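# Shelve the cart bottle behind the fridge bottle, close door

## Task

A bottle already stands on one refrigerator shelf. Pick up the bottle that is on the cart and set it upright on that same shelf, placed straight behind the existing bottle. After that, close the refrigerator door completely. At the finish both bottles must be upright and the cart must be resting on its wheels. The task fails if a glass bottle drops any real distance, if the door is swung open or closed violently, or if the robot falls or is left leaning. Anything that stays in place only because the robot is holding it does not count.

## Robot and tools

Robot: a Hello Robot Stretch 3 with one arm. It has a two-wheel base (0.33 m long, 0.34 m wide), a lift that slides up a mast, and a telescoping arm pointing to the robot's right. The base cannot strafe, so to move the gripper forward or back you drive the base. Turning in place pivots about the point midway between the drive wheels, 0.05 m behind the front edge. With the arm pulled in and the wrist folded, a spin sweeps a 0.28 m radius; an unfolded, level wrist reaches beyond that.

Frames: the base frame sits on the floor between the drive wheels, x forward, y left, z up. hand_pose is reported in it, at the point where the closed fingertips meet; with all wrist joints at zero its x axis is up, y points back along the arm toward the mast, z toward the rear. The odometry frame is the base frame where the scene began. base_odometry heading runs -3.142 to 3.142, left positive, and counts wheel slip as motion; turned_by_wheels and turned_by_imu give the turn since the previous result. base_tilt is in degrees, forward and right positive, with a fixed bias up to about 4 degrees.

execute_actions: argument actions is a list holding one action object, or empty to just read state and images. An action may contain base, joints, contact_limits. base takes exactly one key: translate_m (metres, relative drive from the base's last reported position, forward positive, -1 to 1) or rotate_rad (radians, relative spin, counter-clockwise positive, -3.2 to 3.2). joints is a single dictionary keyed by joint name giving absolute targets: lift_m 0 to 1.1 (arm height); arm_m 0 to 0.52 (extension); wrist_yaw_rad -1.345 to 4.42 (0 along the arm, positive toward the front, 3.0 folded over the base); wrist_pitch_rad -1.57 to 0.451 (negative tips fingers down); wrist_roll_rad -2.911 to 2.911; gripper_m -0.089 to 0.179 (bigger is wider; real fingertip gap is smaller, by about 0.007 when nearly shut and 0.025 when fully open, zero below 0.007); head_pan_rad -3.953 to 1.73 (0 forward, positive left, -1.57 faces along the arm); head_tilt_rad -1.53 to 0.419 (negative down). Tolerances for done are about 0.004 for lengths and 0.02 rad (pitch 0.05). contact_limits only accepts arm_m: a motor_effort percentage 1 to 100 at which arm motion halts with contact_stop; smaller is softer, too small halts immediately; it also caps holding force until the next action. cameras: list of head_camera, nav_camera, wrist_camera or all; omitted or null gives all, [] gives none. Motions in one action begin together. Joints you omit may still be driving toward earlier targets. Bad keys or out-of-range values reject the whole call. If a result reports a stop, the rest of that reply's motion calls are skipped.

wait: seconds from 0 to 10; nothing new commanded, returns state and images. zoom_image: camera plus region [x0, y0, x1, y1] in pixels of that camera's most recent full image, origin top-left, at most 504 x 504. Image sizes: head_camera 896x504 (pinhole), nav_camera 672x504 (fisheye), wrist_camera 644x364. finished_scene: scene is the current scene number; it ends the scene irreversibly and reports success, so the result must already be stable.

Result lines: base_status and joint_status tell how each commanded motion ended: done, off_target (stopped short, may still push), contact_stop, time_out, torque_fault; after the last three the old target is dropped. Arm or lift hitting something firmly gives contact_stop and goes slack until recommanded; a slack lift may sag under load or be pushed up when closing fingers on a surface. Wrist servos that strain too long switch off for 10 s (torque_fault). on_its_own covers uncommanded joints; held at is the target, not the position. motor_effort is percent of max, positive toward larger values, bracket is the peak; readings are biased and noisy. Positive wheel effort drives forward. lidar_m: 12 distances in metres from the base origin, 30 degree sectors starting straight ahead and going counter-clockwise (4th left, 7th behind, 10th right), plane 0.17 m high, range 0.15 to 12, - for nothing; blind to glass and clear plastic, partly blocked by the robot. wrist_depth_mm and head_depth_mm are 7x7 grids of median depths from top-left (wrist 45 to 1000, head 280 to 4000 and sideways); - means out of range or hidden; clear objects ignored.

Speed: fast driving (0.30 m/s, 1.9 rad/s) only when stowed: lift_m under 0.30, arm_m under 0.03, wrist_yaw_rad over 2.54; else 0.10 m/s and 0.63 rad/s.

Gripping: command gripper_m below the object's width to grasp; to let go, open to at least 0.02 more than where contact happened. Neither the reading nor done confirms a hold; check images. Overly hard squeezing triggers a force cutback and slippery items may slide; send a new value to regrip.

Cautions: fold or unfold the wrist only with lift_m 0.32 to 0.95, wrist_pitch_rad -0.4, roll near 0; once folded, lift can go down to 0.25. With yaw below -0.4 keep pitch at -0.5 or lower. Pushing with the gripper above about 0.45 m against something rigid can tip the robot, worse with a raised contact limit or a repeated push. Never drive while gripping or pressing something fixed. If the base snags, reverse the last move in small steps; on a lean, pull the gripper free and drop lift to about 0.2. Move the door gently, set bottles down upright without dropping them, keep the cart upright, and release everything before finishing. A loose object may occasionally get nudged.

Each tool is called after ">>>" in YAML: its name, and indented under it one key for each argument.

## Session

>>> execute_actions:
  actions: []

Scene clock: 0.00 s.
base_odometry: x=+0.000 y=+0.000 heading=+0.000 (m, m, rad; odometry frame)
turned_by_wheels: +0.000 (rad since the last result)
turned_by_imu: +0.000 (rad since the last result)
base_tilt: forward=+1.4 right=+1.6 (deg)
lidar_m: 0.77 0.91 1.79 1.82 2.60 1.91 1.33 1.61 1.28 1.17 1.17 1.48
head_depth_mm: 1754 2233 2251 2252 2242 2268 2192 / 1758 2547 2850 2823 2834 2868 2376 / 1757 2517 3144 3055 3059 3011 1101 / 1735 2557 3046 3051 2941 2933 958 / 1745 2499 2943 2954 2898 2851 964 / 1726 2481 2910 2864 2846 2831 931 / 1744 2199 2883 2834 2820 1333 972
base_status: not commanded
joint_positions: lift_m=+0.324 arm_m=+0.001 wrist_yaw_rad=+2.875 wrist_pitch_rad=-0.637 wrist_roll_rad=+0.003 gripper_m=+0.037 head_pan_rad=+0.002 head_tilt_rad=-0.008
joint_status: not commanded
motor_effort: left_wheel=+0 right_wheel=-1 lift_m=+22 arm_m=+0 wrist_yaw_rad=+0 wrist_pitch_rad=+6 wrist_roll_rad=+0 gripper_m=+0 head_pan_rad=+0 head_tilt_rad=+2 (%)
hand_pose: x=+0.0293 y=+0.0388 z=+0.2908 quat_wxyz=(+0.309, +0.696, +0.130, +0.635) (m; base frame)
wrist_depth_mm: - - - - - - - / - 920 945 913 914 921 836 / 712 742 740 742 727 727 721 / 621 - 602 613 618 609 611 / 540 510 547 534 528 518 502 / 474 - - 454 467 457 450 / - - - 411 397 404 403
pictures: head_camera (sideways: a quarter turn clockwise sets it upright), nav_camera (sideways: a quarter turn counterclockwise sets it upright), wrist_camera
Images, in order (width x height): head_camera 896x504, nav_camera 672x504, wrist_camera 644x364.

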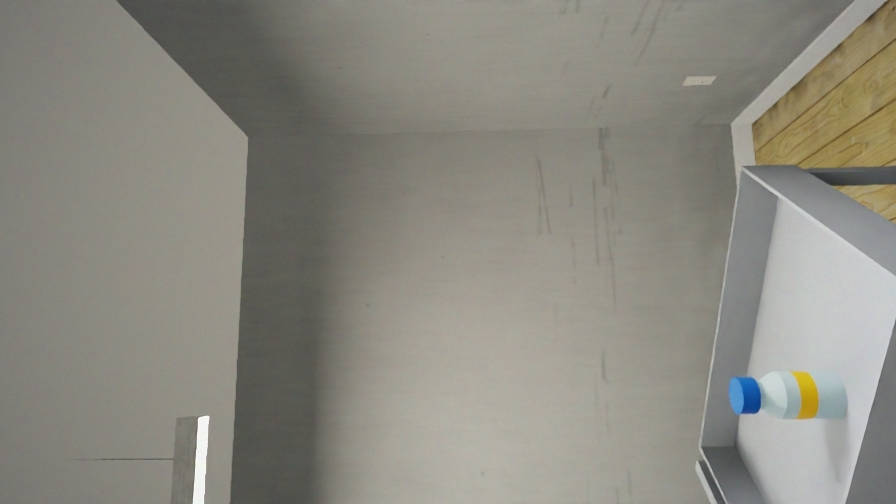

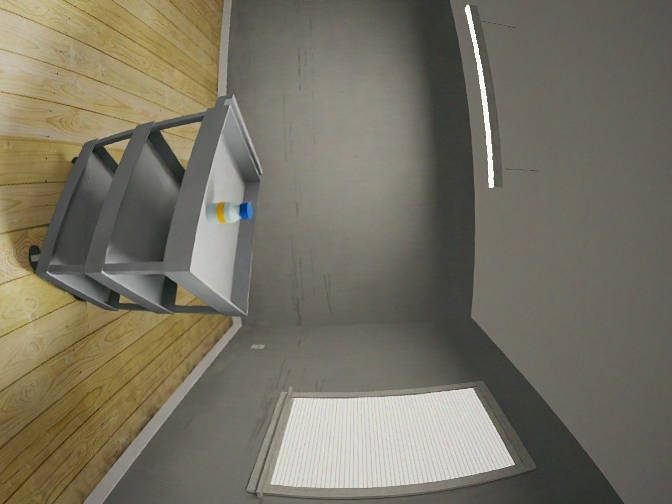

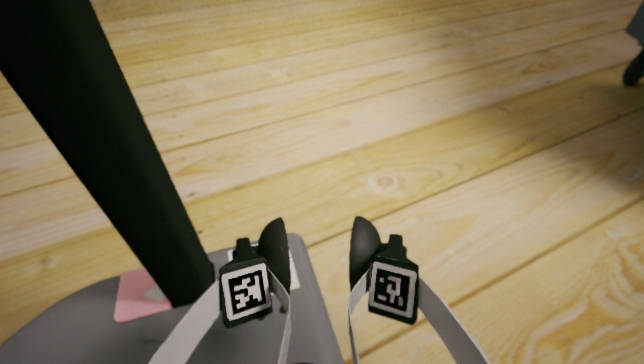

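>>> execute_actions:
  actions:
    - {"joints":{"head_pan_rad":-1.9,"head_tilt_rad":-0.4}}
  cameras: ["nav_camera","head_camera"]

>>> execute_actions:
  actions:
    - {"joints":{"head_pan_rad":-3.9}}
  cameras: ["nav_camera","head_camera"]

>>> execute_actions:
  actions:
    - {"joints":{"head_pan_rad":0.2,"head_tilt_rad":-0.7}}
  cameras: ["nav_camera","head_camera"]

Scene clock: 7.63 s.
base_odometry: x=+0.000 y=+0.000 heading=+0.000 (m, m, rad; odometry frame)
turned_by_wheels: +0.000 (rad since the last result)
turned_by_imu: +0.001 (rad since the last result)
base_tilt: forward=+1.2 right=+1.8 (deg)
lidar_m: 0.77 0.91 1.79 1.82 2.60 1.90 1.33 1.61 1.28 1.17 1.17 1.48
head_depth_mm: 1372 1473 1607 1652 1880 1750 1445 / 1291 1384 1494 1587 1763 1792 1446 / 1219 1294 1389 1492 1621 1709 1444 / 1130 1193 1277 1365 1477 1580 1449 / 1074 1136 1207 1287 1375 1478 1451 / 1019 1076 1137 1211 1290 1387 1420 / 972 1023 1073 1142 1208 1301 1370
base_status: not commanded
joint_positions: lift_m=+0.324 arm_m=+0.001 wrist_yaw_rad=+2.875 wrist_pitch_rad=-0.637 wrist_roll_rad=+0.003 gripper_m=+0.037 head_pan_rad=-1.893 head_tilt_rad=-0.395
joint_status: all done
motor_effort: left_wheel=+0(0) right_wheel=+0(1) lift_m=+22(22) arm_m=+0(0) wrist_yaw_rad=+1(1) wrist_pitch_rad=+6(6) wrist_roll_rad=+1(0) gripper_m=+0(0) head_pan_rad=-5(62) head_tilt_rad=-2(20) (%)
hand_pose: x=+0.0293 y=+0.0388 z=+0.2908 quat_wxyz=(+0.309, +0.696, +0.130, +0.635) (m; base frame)
wrist_depth_mm: - - - - - - - / - 963 928 924 923 895 845 / 738 729 728 738 738 729 728 / 621 - 615 615 613 608 613 / 534 508 550 541 521 527 513 / 474 - - 461 473 457 453 / - - - 409 404 410 407
pictures: head_camera (sideways: a quarter turn clockwise sets it upright), nav_camera (sideways: a quarter turn counterclockwise sets it upright)
Images, in order (width x height): head_camera 896x504, nav_camera 672x504.

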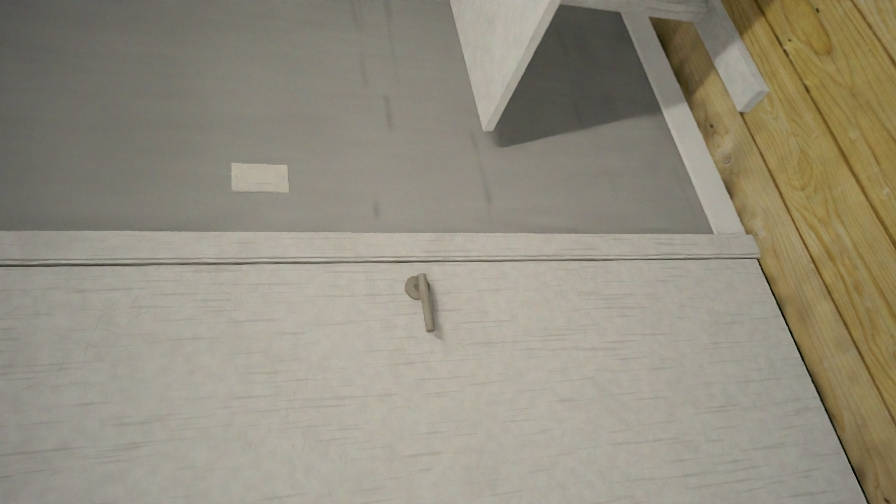

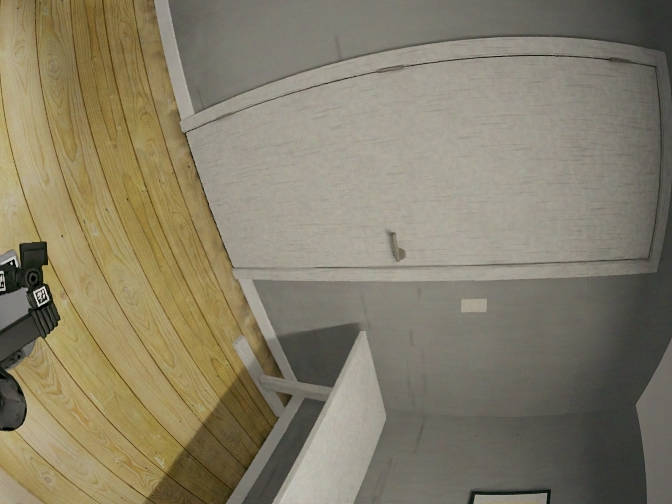

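Scene clock: 9.10 s.
base_odometry: x=+0.000 y=+0.000 heading=+0.000 (m, m, rad; odometry frame)
turned_by_wheels: +0.000 (rad since the last result)
turned_by_imu: +0.000 (rad since the last result)
base_tilt: forward=+1.3 right=+1.9 (deg)
lidar_m: 0.77 0.91 1.79 1.82 2.60 1.91 1.33 1.61 1.28 1.17 1.17 1.48
head_depth_mm: - - - - - - - / - - - - - - - / 2524 2692 2886 3106 2459 1823 1466 / 2542 2718 2886 3072 2432 1826 1442 / 2252 2394 2512 2648 2483 1830 1452 / 2013 2141 2215 2338 2346 1834 1448 / 1818 1894 1993 2079 2139 1826 1442
base_status: not commanded
joint_positions: lift_m=+0.324 arm_m=+0.001 wrist_yaw_rad=+2.875 wrist_pitch_rad=-0.637 wrist_roll_rad=+0.003 gripper_m=+0.037 head_pan_rad=-3.893 head_tilt_rad=-0.395
joint_status: all done
motor_effort: left_wheel=+0(0) right_wheel=+0(0) lift_m=+22(22) arm_m=+0(0) wrist_yaw_rad=+0(0) wrist_pitch_rad=+6(7) wrist_roll_rad=+0(1) gripper_m=+0(0) head_pan_rad=-5(57) head_tilt_rad=-2(2) (%)
hand_pose: x=+0.0293 y=+0.0388 z=+0.2908 quat_wxyz=(+0.309, +0.696, +0.130, +0.635) (m; base frame)
wrist_depth_mm: - - - - - - - / - 941 913 922 911 896 853 / 721 740 746 724 719 724 719 / 628 - 630 602 603 632 607 / 536 522 545 542 532 525 511 / 466 - - 456 459 454 456 / - - - 411 403 404 400
pictures: head_camera (sideways: a quarter turn clockwise sets it upright), nav_camera (sideways: a quarter turn counterclockwise sets it upright)
Images, in order (width x height): head_camera 896x504, nav_camera 672x504.

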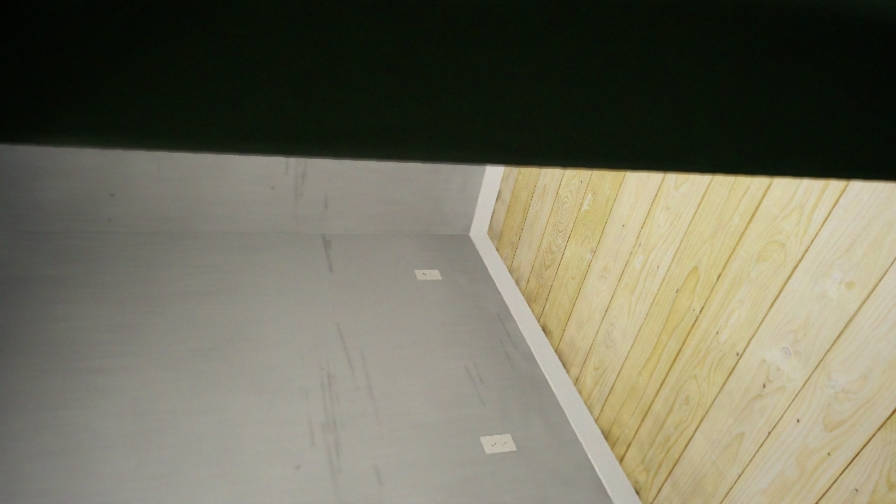

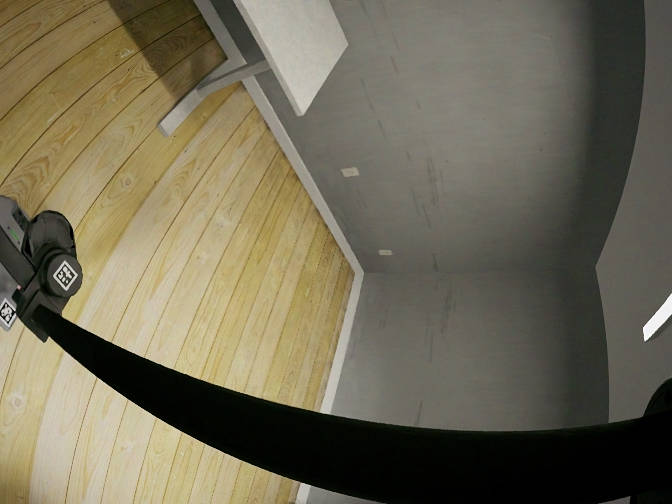

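Scene clock: 11.40 s.
base_odometry: x=+0.000 y=+0.000 heading=+0.000 (m, m, rad; odometry frame)
turned_by_wheels: +0.000 (rad since the last result)
turned_by_imu: +0.000 (rad since the last result)
base_tilt: forward=+1.3 right=+1.7 (deg)
lidar_m: 0.77 0.91 1.79 1.82 2.61 1.91 1.33 1.61 1.28 1.17 1.16 1.47
head_depth_mm: 2536 2825 2781 2174 1691 1409 1198 / 2556 2848 1166 1365 1594 1402 1195 / 2583 2830 1137 931 1152 1342 1202 / 2544 2754 1054 1275 1380 1344 1200 / 2552 2746 1131 1364 1457 1403 1196 / 2539 2791 1196 1365 1553 1411 1189 / 2552 2819 1147 2056 1688 1390 1194
base_status: not commanded
joint_positions: lift_m=+0.324 arm_m=+0.001 wrist_yaw_rad=+2.875 wrist_pitch_rad=-0.637 wrist_roll_rad=+0.003 gripper_m=+0.037 head_pan_rad=+0.193 head_tilt_rad=-0.691
joint_status: all done
motor_effort: left_wheel=+0(0) right_wheel=+0(0) lift_m=+22(22) arm_m=+0(0) wrist_yaw_rad=+1(0) wrist_pitch_rad=+7(6) wrist_roll_rad=+0(1) gripper_m=-1(0) head_pan_rad=+5(59) head_tilt_rad=-3(24) (%)
hand_pose: x=+0.0293 y=+0.0388 z=+0.2908 quat_wxyz=(+0.309, +0.696, +0.130, +0.635) (m; base frame)
wrist_depth_mm: - - - - - - - / - 964 949 903 912 897 870 / 733 740 745 741 744 723 724 / 642 - 618 619 604 588 613 / 536 522 552 541 536 520 511 / 470 - - 456 467 455 459 / - - - 415 399 406 398
pictures: head_camera (sideways: a quarter turn clockwise sets it upright), nav_camera (sideways: a quarter turn counterclockwise sets it upright)
Images, in order (width x height): head_camera 896x504, nav_camera 672x504.

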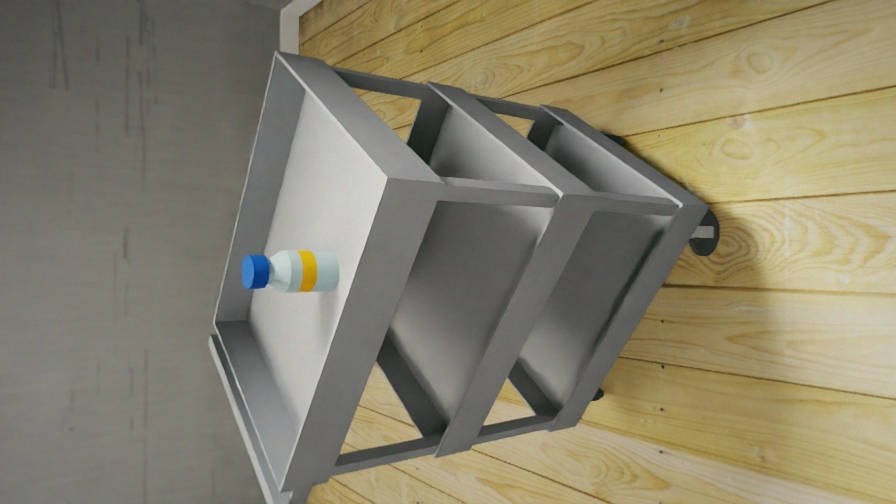

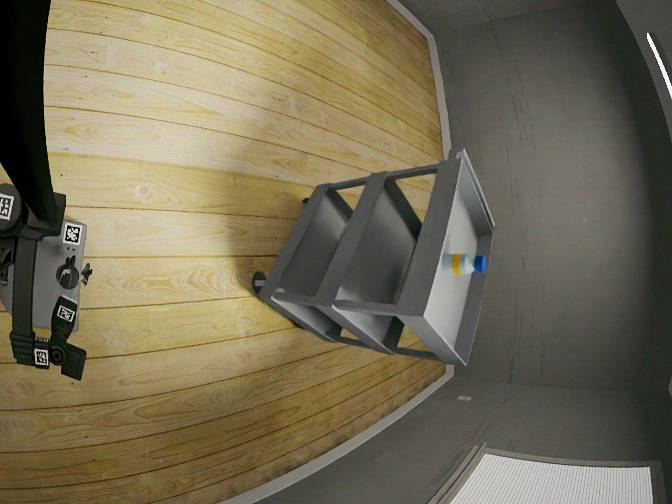

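>>> execute_actions:
  actions:
    - {"joints":{"head_pan_rad":1.7,"head_tilt_rad":-0.4}}
  cameras: ["nav_camera","head_camera"]

>>> execute_actions:
  actions:
    - {"joints":{"head_pan_rad":-2.6,"head_tilt_rad":-0.2}}
  cameras: ["nav_camera","head_camera"]

Scene clock: 16.67 s.
base_odometry: x=+0.000 y=+0.000 heading=+0.000 (m, m, rad; odometry frame)
turned_by_wheels: +0.000 (rad since the last result)
turned_by_imu: +0.001 (rad since the last result)
base_tilt: forward=+1.3 right=+1.8 (deg)
lidar_m: 0.77 0.90 1.79 1.82 2.60 1.91 1.33 1.61 1.28 1.17 1.17 1.48
head_depth_mm: 1985 2258 2357 1799 1931 1798 1432 / 2012 2007 2074 2287 2297 1814 1434 / 2216 2361 2531 2749 2423 1800 1434 / 2193 2368 2494 2709 2415 1798 1431 / 2191 2313 2465 2669 2427 1797 1436 / 2164 2335 2471 2628 2411 1798 1438 / 2158 2293 2458 2625 2375 1838 1478
base_status: not commanded
joint_positions: lift_m=+0.324 arm_m=+0.001 wrist_yaw_rad=+2.875 wrist_pitch_rad=-0.637 wrist_roll_rad=+0.003 gripper_m=+0.037 head_pan_rad=+1.693 head_tilt_rad=-0.409
joint_status: all done
motor_effort: left_wheel=+0(0) right_wheel=+0(0) lift_m=+23(22) arm_m=+0(0) wrist_yaw_rad=+0(0) wrist_pitch_rad=+6(6) wrist_roll_rad=+0(1) gripper_m=+0(0) head_pan_rad=+4(60) head_tilt_rad=+3(26) (%)
hand_pose: x=+0.0293 y=+0.0388 z=+0.2908 quat_wxyz=(+0.309, +0.696, +0.130, +0.635) (m; base frame)
wrist_depth_mm: - - - - - - - / - 941 931 917 919 930 866 / 727 762 757 730 738 736 717 / 648 - 620 632 611 612 605 / 533 517 548 541 528 516 521 / 470 - - 463 472 458 454 / - - - 415 395 407 409
pictures: head_camera (sideways: a quarter turn clockwise sets it upright), nav_camera (sideways: a quarter turn counterclockwise sets it upright)
Images, in order (width x height): head_camera 896x504, nav_camera 672x504.

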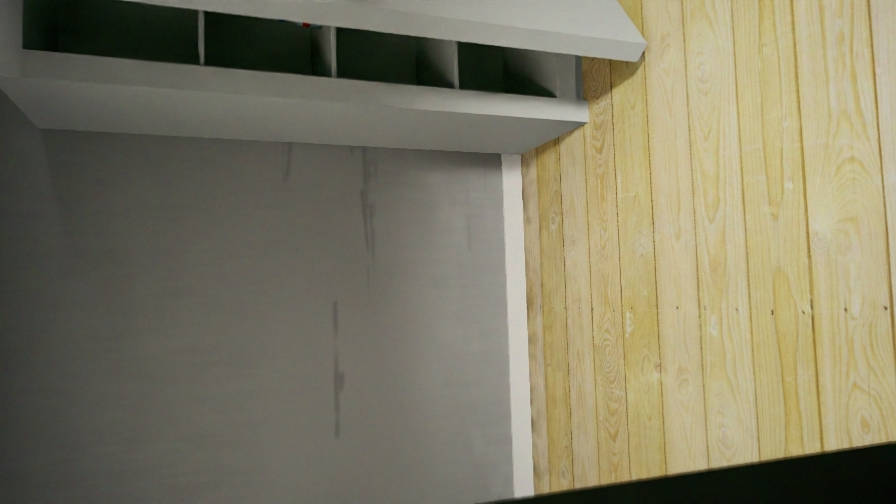

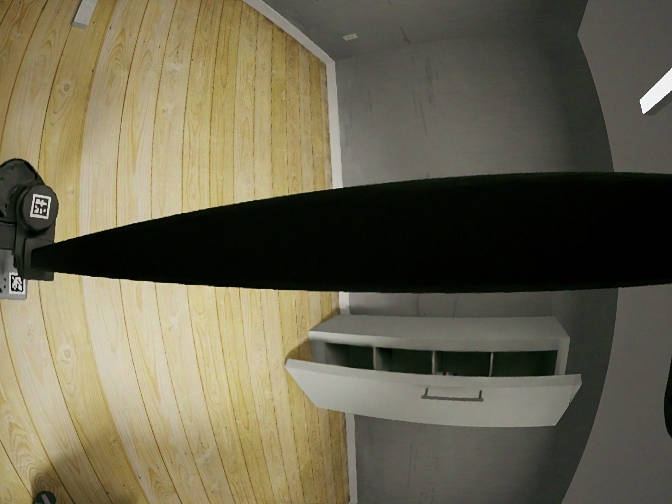

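Scene clock: 19.03 s.
base_odometry: x=+0.000 y=+0.000 heading=+0.000 (m, m, rad; odometry frame)
turned_by_wheels: +0.000 (rad since the last result)
turned_by_imu: +0.000 (rad since the last result)
base_tilt: forward=+1.3 right=+1.8 (deg)
lidar_m: 0.77 0.91 1.79 1.82 2.60 1.90 1.33 1.61 1.28 1.17 1.17 1.48
head_depth_mm: 1491 1535 1577 1629 1647 1067 1739 / 1549 1575 1633 1685 1646 1126 1742 / 1609 1646 1693 1771 1658 1195 1762 / 1661 1693 1763 1831 1646 1266 1744 / 1723 1783 1839 1909 1676 1267 1755 / 1796 1859 1933 1962 1675 1642 1685 / 1697 1742 1744 1762 1696 1779 1736
base_status: not commanded
joint_positions: lift_m=+0.324 arm_m=+0.001 wrist_yaw_rad=+2.875 wrist_pitch_rad=-0.637 wrist_roll_rad=+0.003 gripper_m=+0.037 head_pan_rad=-2.593 head_tilt_rad=-0.211
joint_status: all done
motor_effort: left_wheel=-1(0) right_wheel=+0(0) lift_m=+22(22) arm_m=+0(0) wrist_yaw_rad=+0(0) wrist_pitch_rad=+6(6) wrist_roll_rad=+0(0) gripper_m=+1(0) head_pan_rad=-5(62) head_tilt_rad=+5(22) (%)
hand_pose: x=+0.0293 y=+0.0388 z=+0.2908 quat_wxyz=(+0.309, +0.696, +0.130, +0.635) (m; base frame)
wrist_depth_mm: - - - - - - - / - 949 916 923 901 913 859 / 729 737 734 745 739 730 715 / 638 - 606 622 618 597 601 / 538 513 542 542 523 520 512 / 471 - - 462 465 460 452 / - - - 413 400 404 404
pictures: head_camera (sideways: a quarter turn clockwise sets it upright), nav_camera (sideways: a quarter turn counterclockwise sets it upright)
Images, in order (width x height): head_camera 896x504, nav_camera 672x504.

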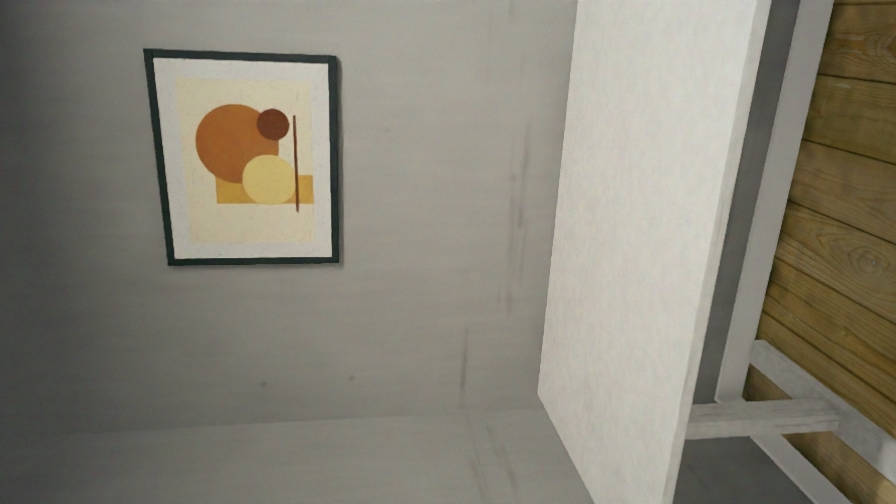

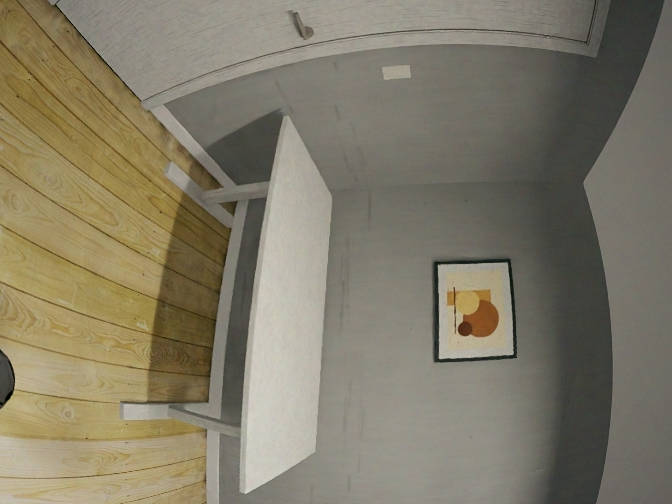

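>>> execute_actions:
  actions:
    - {"base":{"rotate_rad":1.75},"joints":{"head_pan_rad":-0.3,"head_tilt_rad":-0.5,"lift_m":0.28}}
  cameras: []

>>> execute_actions:
  actions:
    - {"base":{"translate_m":0.9}}

Scene clock: 42.50 s.
base_odometry: x=+0.000 y=+0.000 heading=+1.750 (m, m, rad; odometry frame)
turned_by_wheels: +1.750 (rad since the last result)
turned_by_imu: +1.737 (rad since the last result)
base_tilt: forward=+1.3 right=+1.8 (deg)
lidar_m: 2.59 2.42 1.80 1.33 1.65 1.20 1.17 1.24 0.98 0.77 1.08 1.79
head_depth_mm: 2534 2753 3029 3003 2112 1634 1348 / 1708 1894 2136 2561 2111 1636 1335 / 1537 1617 1807 2005 2058 1644 1349 / 1847 1980 2156 2361 2125 1629 1346 / 2140 2306 2542 2700 2129 1647 1341 / 2132 2301 2478 2671 2097 1639 1342 / 2083 2240 2384 2563 2137 1646 1344
base_status: done
joint_positions: lift_m=+0.280 arm_m=+0.001 wrist_yaw_rad=+2.875 wrist_pitch_rad=-0.638 wrist_roll_rad=+0.003 gripper_m=+0.037 head_pan_rad=-0.307 head_tilt_rad=-0.494
joint_status: all done
motor_effort: left_wheel=-3(9) right_wheel=+4(16) lift_m=+19(18) arm_m=+0(0) wrist_yaw_rad=+0(1) wrist_pitch_rad=+7(7) wrist_roll_rad=+0(0) gripper_m=+0(0) head_pan_rad=+5(61) head_tilt_rad=-2(23) (%)
hand_pose: x=+0.0292 y=+0.0386 z=+0.2469 quat_wxyz=(+0.310, +0.695, +0.130, +0.635) (m; base frame)
wrist_depth_mm: - - - - - - - / - 839 850 819 813 816 820 / 655 685 665 664 667 646 650 / 559 - 551 560 555 542 544 / 481 - - 477 477 466 472 / - - - 411 420 410 405 / - - - - 360 365 366
pictures: none
No camera images: the call's "cameras" was empty. Leave "cameras" out to get every camera's image.

Scene clock: 47.20 s.
base_odometry: x=-0.160 y=+0.886 heading=+1.750 (m, m, rad; odometry frame)
turned_by_wheels: +0.000 (rad since the last result)
turned_by_imu: +0.000 (rad since the last result)
base_tilt: forward=+1.2 right=+1.8 (deg)
lidar_m: 1.68 1.76 1.78 1.73 1.79 2.13 2.06 1.23 1.21 3.04 1.06 1.07
head_depth_mm: 1523 1633 1638 1723 1841 1585 1310 / 1078 1160 1265 1395 1700 1643 1342 / 1289 1361 1449 1556 1668 1643 1348 / 1477 1595 1717 1882 2003 1642 1332 / 1445 1552 1672 1823 1959 1651 1343 / 1386 1494 1613 1758 1902 1652 1344 / 1347 1434 1563 1680 1844 1642 1341
base_status: done
joint_positions: lift_m=+0.280 arm_m=+0.001 wrist_yaw_rad=+2.875 wrist_pitch_rad=-0.638 wrist_roll_rad=+0.003 gripper_m=+0.037 head_pan_rad=-0.307 head_tilt_rad=-0.495
joint_status: not commanded
motor_effort: left_wheel=-3(7) right_wheel=+4(14) lift_m=+18(20) arm_m=+0(0) wrist_yaw_rad=+0(0) wrist_pitch_rad=+7(7) wrist_roll_rad=+0(0) gripper_m=-1(0) head_pan_rad=+5(5) head_tilt_rad=-1(2) (%)
hand_pose: x=+0.0292 y=+0.0386 z=+0.2469 quat_wxyz=(+0.310, +0.695, +0.130, +0.635) (m; base frame)
wrist_depth_mm: - - - - - - - / - 872 831 825 816 819 812 / 656 671 661 669 646 654 651 / 564 - 556 552 548 541 539 / 481 - - 467 473 472 468 / - - - 417 423 418 409 / - - - - 361 368 362
pictures: head_camera (sideways: a quarter turn clockwise sets it upright), nav_camera (sideways: a quarter turn counterclockwise sets it upright), wrist_camera
Images, in order (width x height): head_camera 896x504, nav_camera 672x504, wrist_camera 644x364.

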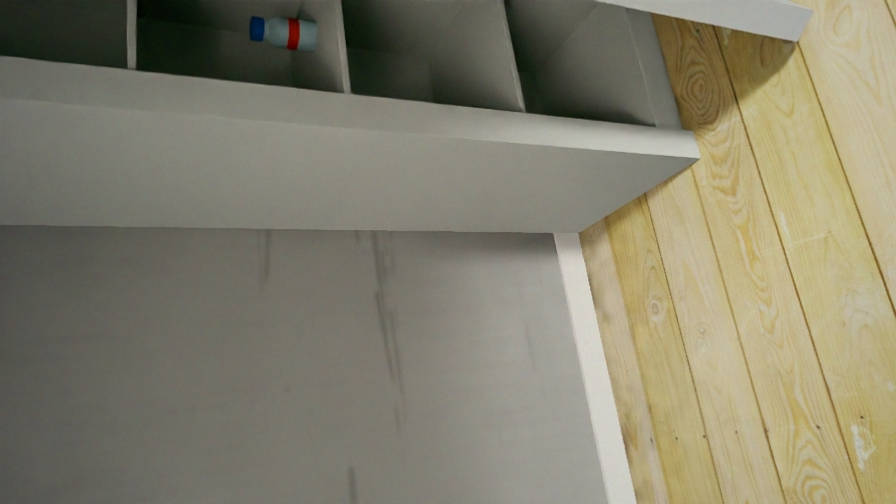

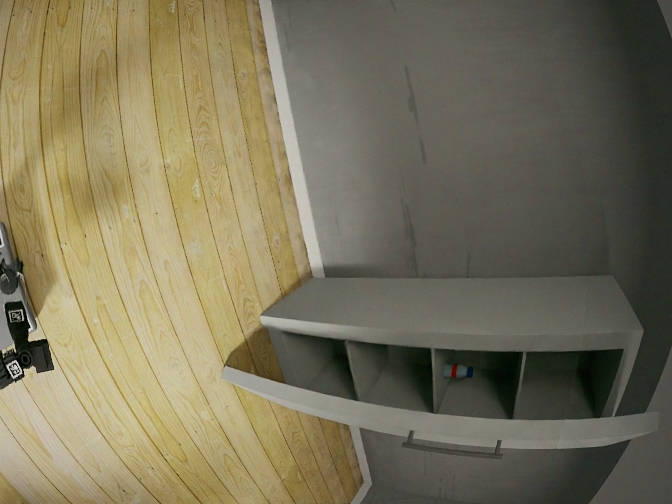

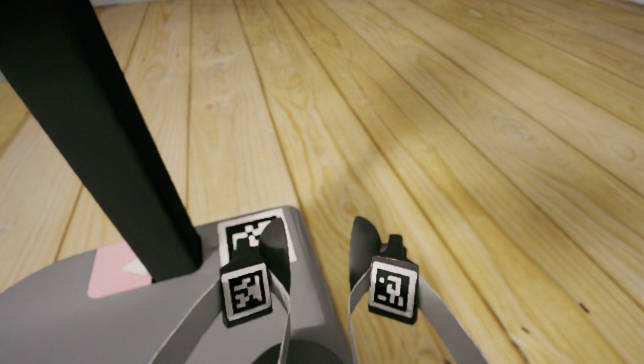

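>>> execute_actions:
  actions:
    - {"base":{"rotate_rad":-0.38},"joints":{"lift_m":0.6,"wrist_pitch_rad":-0.4}}
  cameras: []

>>> execute_actions:
  actions:
    - {"joints":{"wrist_yaw_rad":0,"gripper_m":0}}
  cameras: []

>>> execute_actions:
  actions:
    - {"base":{"translate_m":0.5},"joints":{"wrist_pitch_rad":-1.5,"head_pan_rad":-0.5,"head_tilt_rad":-0.9}}

Scene clock: 85.60 s.
base_odometry: x=-0.160 y=+0.886 heading=+1.370 (m, m, rad; odometry frame)
turned_by_wheels: -0.380 (rad since the last result)
turned_by_imu: -0.376 (rad since the last result)
base_tilt: forward=+1.3 right=+1.7 (deg)
lidar_m: 1.30 1.68 1.86 1.74 1.47 1.43 2.08 2.06 1.21 1.21 3.05 1.06
head_depth_mm: 2482 2771 3067 3025 2122 1652 1349 / 2222 2458 2692 2783 2120 1637 1342 / 871 944 1046 1152 1416 1536 1349 / 1481 1602 1687 1817 1898 1591 1352 / 1576 1687 1568 1717 1782 1602 1343 / 1075 1156 1274 1444 1658 1644 1336 / 1204 1358 1549 1746 1891 1636 1340
base_status: done
joint_positions: lift_m=+0.600 arm_m=+0.001 wrist_yaw_rad=+2.875 wrist_pitch_rad=-0.419 wrist_roll_rad=+0.003 gripper_m=+0.037 head_pan_rad=-0.307 head_tilt_rad=-0.495
joint_status: all done
motor_effort: left_wheel=+2(9) right_wheel=-4(11) lift_m=+25(27) arm_m=-1(0) wrist_yaw_rad=+0(1) wrist_pitch_rad=+11(11) wrist_roll_rad=+0(0) gripper_m=+0(0) head_pan_rad=+4(4) head_tilt_rad=-2(2) (%)
hand_pose: x=+0.0378 y=+0.0703 z=+0.6123 quat_wxyz=(+0.238, +0.706, +0.054, +0.665) (m; base frame)
wrist_depth_mm: - - - - - - - / - - - - - - - / - - - - - - - / - - - - - - - / - - - - - - - / 903 - 932 888 917 866 861 / 787 732 737 765 746 744 742
pictures: none
No camera images: the call's "cameras" was empty. Leave "cameras" out to get every camera's image.

Scene clock: 88.03 s.
base_odometry: x=-0.160 y=+0.886 heading=+1.370 (m, m, rad; odometry frame)
turned_by_wheels: +0.000 (rad since the last result)
turned_by_imu: +0.000 (rad since the last result)
base_tilt: forward=+1.2 right=+1.7 (deg)
lidar_m: 1.30 1.68 1.85 1.74 1.47 1.43 2.08 2.06 1.21 1.21 3.05 1.06
head_depth_mm: 2440 2720 3057 3038 2116 1641 1342 / 2231 2470 2709 2825 2108 1639 1342 / 872 945 1039 1156 1420 1542 1341 / 1484 1583 1689 1835 1902 1594 1342 / 1580 1684 1563 1721 1768 1611 1342 / 1076 1161 1268 1441 1663 1648 1340 / 1205 1349 1553 1754 1905 1636 1340
base_status: not commanded
joint_positions: lift_m=+0.600 arm_m=+0.001 wrist_yaw_rad=+0.003 wrist_pitch_rad=-0.419 wrist_roll_rad=+0.003 gripper_m=+0.000 head_pan_rad=-0.307 head_tilt_rad=-0.495
joint_status: all done
motor_effort: left_wheel=+2(3) right_wheel=-4(4) lift_m=+25(25) arm_m=+0(0) wrist_yaw_rad=-2(2) wrist_pitch_rad=+11(11) wrist_roll_rad=+0(0) gripper_m=-3(83) head_pan_rad=+4(4) head_tilt_rad=-2(3) (%)
hand_pose: x=-0.0209 y=-0.3704 z=+0.6123 quat_wxyz=(+0.691, +0.148, -0.692, -0.146) (m; base frame)
wrist_depth_mm: - - - - - - - / - - - - 894 858 - / - - - - - - - / - - - - - - - / - - - - - - - / 934 917 925 - 887 898 857 / 765 777 755 760 756 756 735
pictures: none
No camera images: the call's "cameras" was empty. Leave "cameras" out to get every camera's image.

Scene clock: 94.27 s.
base_odometry: x=-0.060 y=+1.376 heading=+1.370 (m, m, rad; odometry frame)
turned_by_wheels: +0.000 (rad since the last result)
turned_by_imu: +0.001 (rad since the last result)
base_tilt: forward=+1.4 right=+1.7 (deg)
lidar_m: 0.81 1.22 1.34 1.91 1.90 1.82 2.56 1.56 1.36 2.88 0.65 0.64
head_depth_mm: 537 2390 2101 1726 1455 1277 1127 / 540 610 724 1636 1463 1275 1126 / 1020 1130 1087 949 1196 1267 1126 / 1039 1252 1383 1597 1458 1268 1114 / 959 1368 1292 1549 1421 1264 1120 / 933 824 940 1137 1398 1256 1123 / 668 781 986 1329 1453 1259 1111
base_status: done
joint_positions: lift_m=+0.600 arm_m=+0.001 wrist_yaw_rad=+0.003 wrist_pitch_rad=-1.495 wrist_roll_rad=+0.003 gripper_m=+0.000 head_pan_rad=-0.493 head_tilt_rad=-0.889
joint_status: all done
motor_effort: left_wheel=+2(8) right_wheel=-4(6) lift_m=+25(26) arm_m=+0(0) wrist_yaw_rad=-2(2) wrist_pitch_rad=-2(9) wrist_roll_rad=+1(1) gripper_m=-3(2) head_pan_rad=-5(30) head_tilt_rad=-4(26) (%)
hand_pose: x=-0.0216 y=-0.1413 z=+0.4812 quat_wxyz=(+0.518, +0.481, -0.518, -0.481) (m; base frame)
wrist_depth_mm: 617 605 618 611 611 616 622 / 607 610 619 611 631 624 612 / 624 626 636 624 607 619 618 / 621 633 627 626 621 619 627 / 637 629 611 - - 623 622 / 631 630 640 - - 647 633 / 641 643 636 - - 648 650
pictures: head_camera (sideways: a quarter turn clockwise sets it upright), nav_camera (sideways: a quarter turn counterclockwise sets it upright), wrist_camera
Images, in order (width x height): head_camera 896x504, nav_camera 672x504, wrist_camera 644x364.

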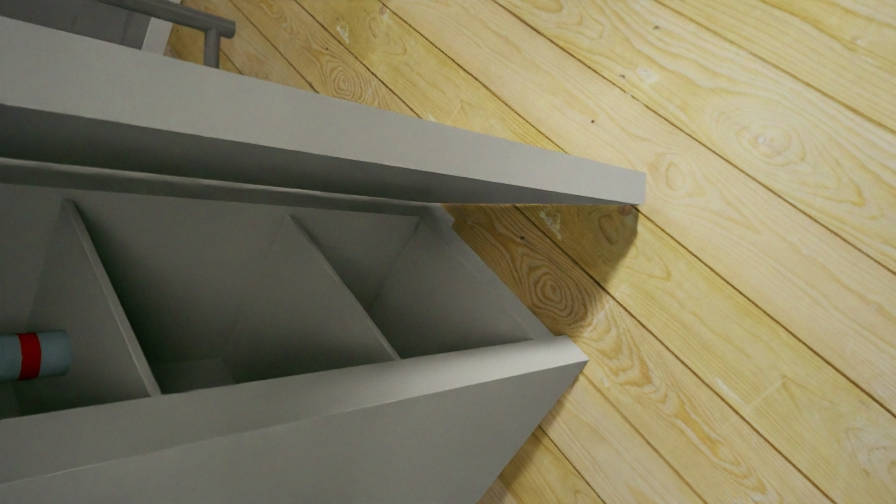

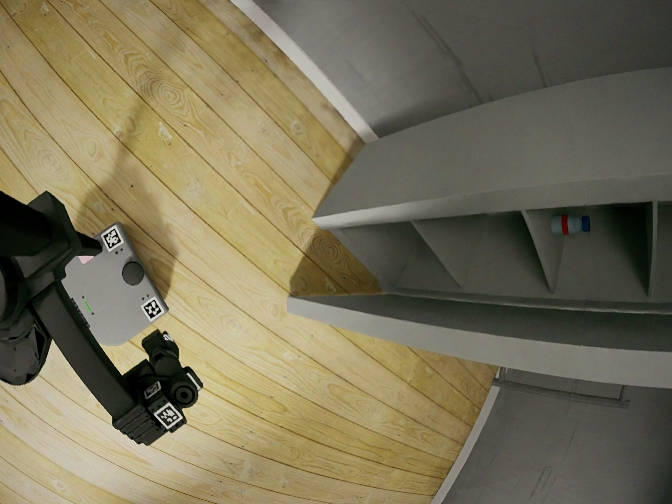

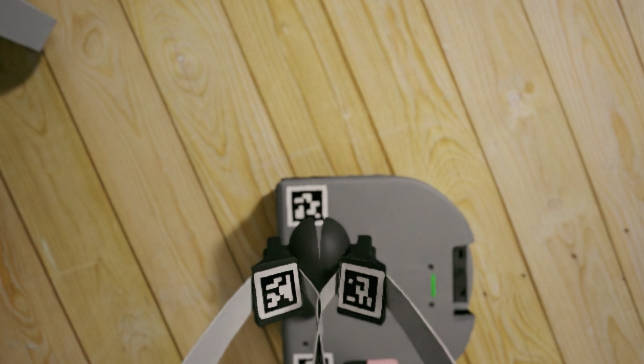

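>>> execute_actions:
  actions:
    - {"base":{"translate_m":0.38}}
  cameras: []

>>> execute_actions:
  actions:
    - {"base":{"rotate_rad":0.44},"joints":{"head_pan_rad":-1.2,"head_tilt_rad":-1.1}}
  cameras: []

>>> execute_actions:
  actions:
    - {"base":{"translate_m":0.15}}

Scene clock: 110.60 s.
base_odometry: x=+0.015 y=+1.748 heading=+1.370 (m, m, rad; odometry frame)
turned_by_wheels: +0.000 (rad since the last result)
turned_by_imu: +0.001 (rad since the last result)
base_tilt: forward=+1.3 right=+1.8 (deg)
lidar_m: 0.57 0.86 0.95 1.48 2.04 2.16 2.91 1.66 1.55 0.43 0.44 0.45
head_depth_mm: 753 853 944 947 916 888 1075 / 804 805 1037 1208 1371 1231 1103 / 836 739 1133 1069 1353 1269 1126 / 390 451 539 663 889 1206 1120 / 369 429 515 642 855 1198 1125 / 404 479 585 757 1066 1255 1115 / 446 539 679 920 1349 1262 1121
base_status: done
joint_positions: lift_m=+0.600 arm_m=+0.001 wrist_yaw_rad=+0.003 wrist_pitch_rad=-1.495 wrist_roll_rad=+0.003 gripper_m=+0.000 head_pan_rad=-0.493 head_tilt_rad=-0.889
joint_status: not commanded
motor_effort: left_wheel=+2(8) right_wheel=-5(6) lift_m=+25(26) arm_m=+0(1) wrist_yaw_rad=-2(2) wrist_pitch_rad=-2(2) wrist_roll_rad=+0(1) gripper_m=-2(2) head_pan_rad=-5(5) head_tilt_rad=-4(4) (%)
hand_pose: x=-0.0216 y=-0.1413 z=+0.4812 quat_wxyz=(+0.518, +0.481, -0.518, -0.481) (m; base frame)
wrist_depth_mm: 600 614 597 612 620 624 609 / 588 624 626 619 619 620 619 / 529 616 633 627 619 623 622 / 572 631 615 629 624 634 626 / 636 625 627 - - 633 645 / 648 648 628 - - 647 643 / 639 621 631 - - 666 636
pictures: none
No camera images: the call's "cameras" was empty. Leave "cameras" out to get every camera's image.

Scene clock: 112.23 s.
base_odometry: x=+0.015 y=+1.748 heading=+1.810 (m, m, rad; odometry frame)
turned_by_wheels: +0.440 (rad since the last result)
turned_by_imu: +0.438 (rad since the last result)
base_tilt: forward=+1.3 right=+1.7 (deg)
lidar_m: 0.86 0.92 1.33 2.04 2.15 2.95 1.76 1.56 0.46 0.43 0.45 0.52
head_depth_mm: 525 555 589 675 1308 1239 - / 655 704 763 835 1039 - - / 841 949 1074 1226 1313 - - / 867 1036 1272 1401 1321 1213 - / 648 1083 1014 1284 1261 1195 1085 / 597 533 617 792 1258 1191 1085 / 402 464 601 874 1292 1187 1091
base_status: done
joint_positions: lift_m=+0.600 arm_m=+0.001 wrist_yaw_rad=+0.003 wrist_pitch_rad=-1.496 wrist_roll_rad=+0.003 gripper_m=+0.000 head_pan_rad=-1.193 head_tilt_rad=-1.086
joint_status: all done
motor_effort: left_wheel=-2(7) right_wheel=+4(10) lift_m=+26(25) arm_m=+0(0) wrist_yaw_rad=-2(2) wrist_pitch_rad=-2(2) wrist_roll_rad=+1(0) gripper_m=-3(2) head_pan_rad=-5(47) head_tilt_rad=-5(23) (%)
hand_pose: x=-0.0216 y=-0.1413 z=+0.4812 quat_wxyz=(+0.518, +0.481, -0.518, -0.481) (m; base frame)
wrist_depth_mm: 382 511 615 618 613 614 601 / 578 599 616 619 614 613 616 / 630 633 636 626 622 625 614 / 624 640 619 618 617 636 623 / 642 628 642 - - 631 636 / 631 640 634 - - 644 643 / 639 636 641 - - 651 652
pictures: none
No camera images: the call's "cameras" was empty. Leave "cameras" out to get every camera's image.

Scene clock: 114.97 s.
base_odometry: x=-0.020 y=+1.894 heading=+1.810 (m, m, rad; odometry frame)
turned_by_wheels: +0.000 (rad since the last result)
turned_by_imu: +0.000 (rad since the last result)
base_tilt: forward=+1.2 right=+1.7 (deg)
lidar_m: 0.71 0.75 1.10 2.02 2.16 3.10 1.88 1.69 0.48 0.59 0.38 0.53
head_depth_mm: 757 808 855 913 1000 1239 - / 805 950 1091 1209 1288 - - / 622 995 1062 1412 1332 - - / 340 410 526 732 1219 1210 - / 345 418 527 718 1122 1199 1090 / 364 446 569 802 1257 1188 1091 / 385 476 623 910 1290 1187 1086
base_status: done
joint_positions: lift_m=+0.600 arm_m=+0.001 wrist_yaw_rad=+0.003 wrist_pitch_rad=-1.496 wrist_roll_rad=+0.003 gripper_m=+0.000 head_pan_rad=-1.193 head_tilt_rad=-1.086
joint_status: not commanded
motor_effort: left_wheel=-3(4) right_wheel=+4(10) lift_m=+26(25) arm_m=+0(0) wrist_yaw_rad=-2(2) wrist_pitch_rad=-2(2) wrist_roll_rad=+0(0) gripper_m=-3(2) head_pan_rad=-5(4) head_tilt_rad=-6(5) (%)
hand_pose: x=-0.0216 y=-0.1413 z=+0.4812 quat_wxyz=(+0.518, +0.481, -0.518, -0.481) (m; base frame)
wrist_depth_mm: 378 370 506 603 608 619 616 / 621 595 611 617 617 621 625 / 622 638 624 641 628 624 621 / 621 626 612 644 624 633 634 / 627 613 621 - - 635 635 / 641 628 636 - - 640 632 / 632 650 640 - - 642 640
pictures: head_camera (sideways: a quarter turn clockwise sets it upright), nav_camera (sideways: a quarter turn counterclockwise sets it upright), wrist_camera
Images, in order (width x height): head_camera 896x504, nav_camera 672x504, wrist_camera 644x364.

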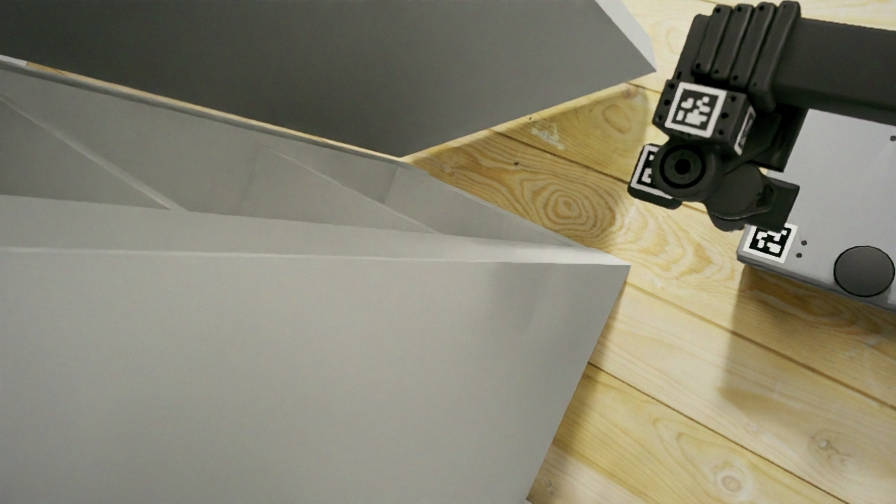

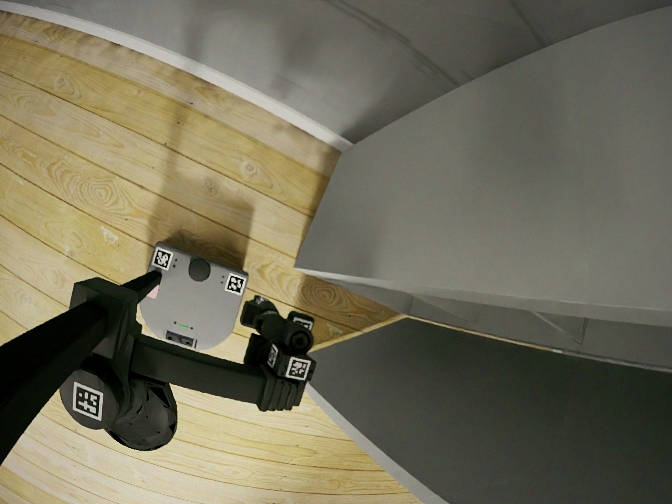

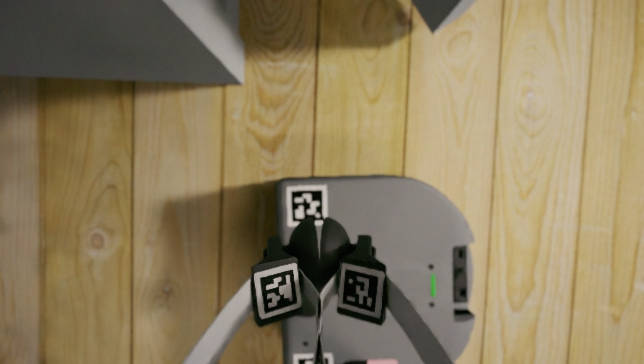

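>>> execute_actions:
  actions:
    - {"joints":{"arm_m":0.36,"head_pan_rad":-1.6,"head_tilt_rad":-0.9}}
  cameras: ["nav_camera"]

>>> execute_actions:
  actions:
    - {"base":{"translate_m":-0.12},"joints":{"arm_m":0.42}}
  cameras: ["nav_camera","head_camera"]

Scene clock: 124.80 s.
base_odometry: x=-0.020 y=+1.894 heading=+1.810 (m, m, rad; odometry frame)
turned_by_wheels: +0.000 (rad since the last result)
turned_by_imu: +0.001 (rad since the last result)
base_tilt: forward=+1.3 right=+1.7 (deg)
lidar_m: 0.71 0.75 1.10 2.02 2.15 3.11 1.88 1.69 0.49 0.59 0.38 0.53
head_depth_mm: 437 480 533 621 1401 1269 1123 / 486 541 605 699 813 1247 - / 547 617 705 769 1087 1222 1121 / 626 720 846 - 1303 1262 1115 / 730 862 1022 1245 1385 1206 1122 / 758 803 1017 1017 683 869 1107 / 744 685 436 477 598 845 1108
base_status: not commanded
joint_positions: lift_m=+0.600 arm_m=+0.360 wrist_yaw_rad=+0.001 wrist_pitch_rad=-1.497 wrist_roll_rad=+0.003 gripper_m=+0.000 head_pan_rad=-1.593 head_tilt_rad=-0.902
joint_status: all done
motor_effort: left_wheel=-3(3) right_wheel=+4(3) lift_m=+25(26) arm_m=+5(7) wrist_yaw_rad=-1(2) wrist_pitch_rad=-2(2) wrist_roll_rad=+1(1) gripper_m=-3(3) head_pan_rad=-4(36) head_tilt_rad=+2(16) (%)
hand_pose: x=-0.0216 y=-0.4996 z=+0.4812 quat_wxyz=(+0.518, +0.481, -0.518, -0.482) (m; base frame)
wrist_depth_mm: 497 493 491 472 240 160 120 / 496 493 505 617 293 183 131 / 496 492 508 623 376 212 147 / 499 509 504 624 529 251 165 / 499 506 519 641 636 314 190 / 301 307 417 - 628 631 222 / 216 246 639 642 652 646 646
pictures: nav_camera (sideways: a quarter turn counterclockwise sets it upright)
Images, in order (width x height): nav_camera 672x504.

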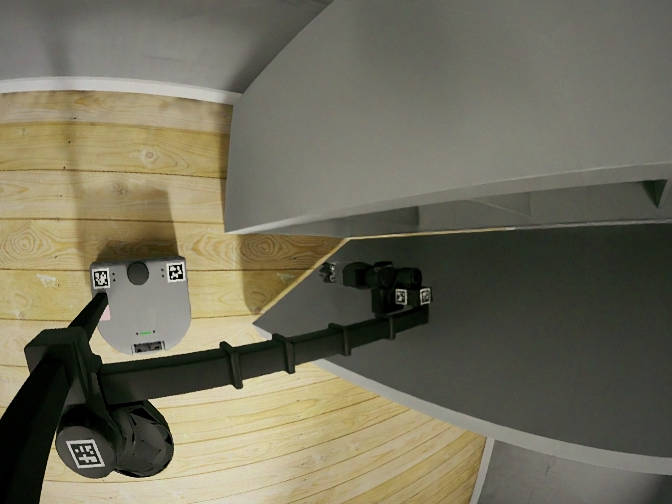

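Scene clock: 127.37 s.
base_odometry: x=+0.008 y=+1.777 heading=+1.810 (m, m, rad; odometry frame)
turned_by_wheels: +0.000 (rad since the last result)
turned_by_imu: +0.001 (rad since the last result)
base_tilt: forward=+1.3 right=+1.8 (deg)
lidar_m: 0.83 0.88 1.28 2.04 2.16 2.97 1.78 1.58 0.82 0.82 0.43 0.52
head_depth_mm: 675 773 897 1627 1457 1267 1128 / 691 789 923 1109 1394 1291 - / 708 814 946 1144 1388 1262 1115 / 723 835 971 - 1416 1266 1121 / 746 861 1025 1256 1432 1259 1113 / 762 892 1059 1269 1359 1211 1115 / 771 872 1001 1012 922 880 1093
base_status: done
joint_positions: lift_m=+0.600 arm_m=+0.420 wrist_yaw_rad=+0.001 wrist_pitch_rad=-1.497 wrist_roll_rad=+0.003 gripper_m=+0.000 head_pan_rad=-1.594 head_tilt_rad=-0.901
joint_status: all done
motor_effort: left_wheel=-1(11) right_wheel=+2(54) lift_m=+24(26) arm_m=+5(23) wrist_yaw_rad=-1(1) wrist_pitch_rad=-1(2) wrist_roll_rad=+0(0) gripper_m=-2(3) head_pan_rad=-4(5) head_tilt_rad=+1(2) (%)
hand_pose: x=-0.0216 y=-0.5595 z=+0.4813 quat_wxyz=(+0.518, +0.481, -0.518, -0.482) (m; base frame)
wrist_depth_mm: 494 502 594 559 466 405 355 / 495 504 603 613 610 557 625 / 499 495 629 621 627 620 620 / 511 505 629 620 624 633 622 / 510 507 632 633 640 620 633 / 467 505 636 - 645 634 646 / 335 439 648 647 641 639 653
pictures: head_camera (sideways: a quarter turn clockwise sets it upright), nav_camera (sideways: a quarter turn counterclockwise sets it upright)
Images, in order (width x height): head_camera 896x504, nav_camera 672x504.

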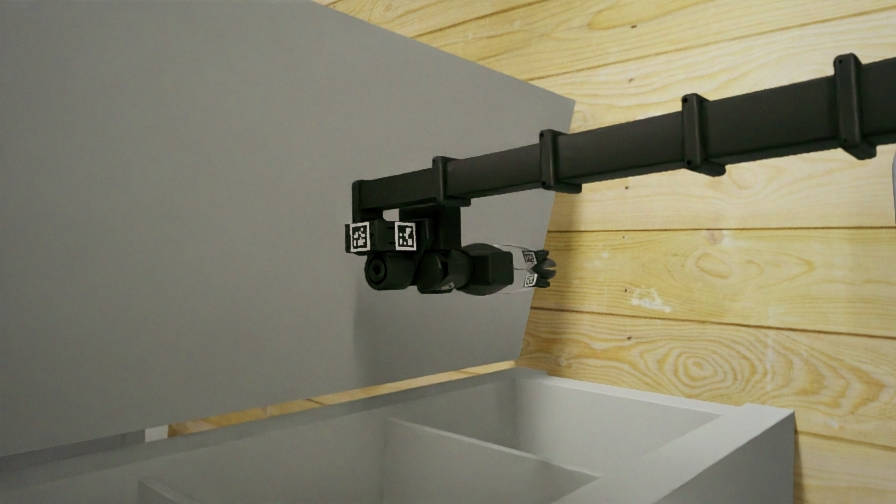

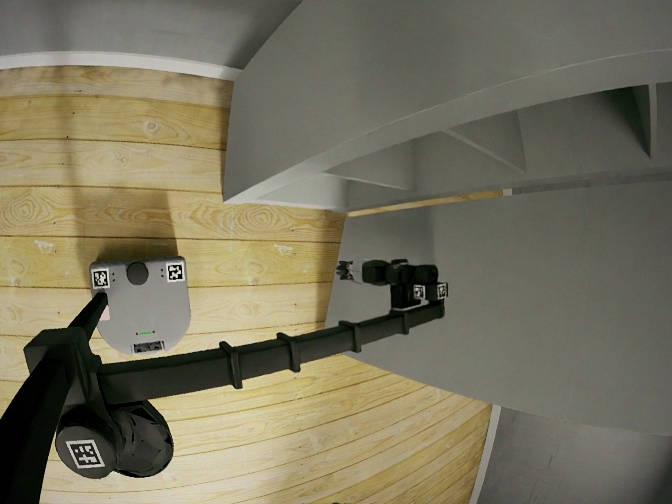

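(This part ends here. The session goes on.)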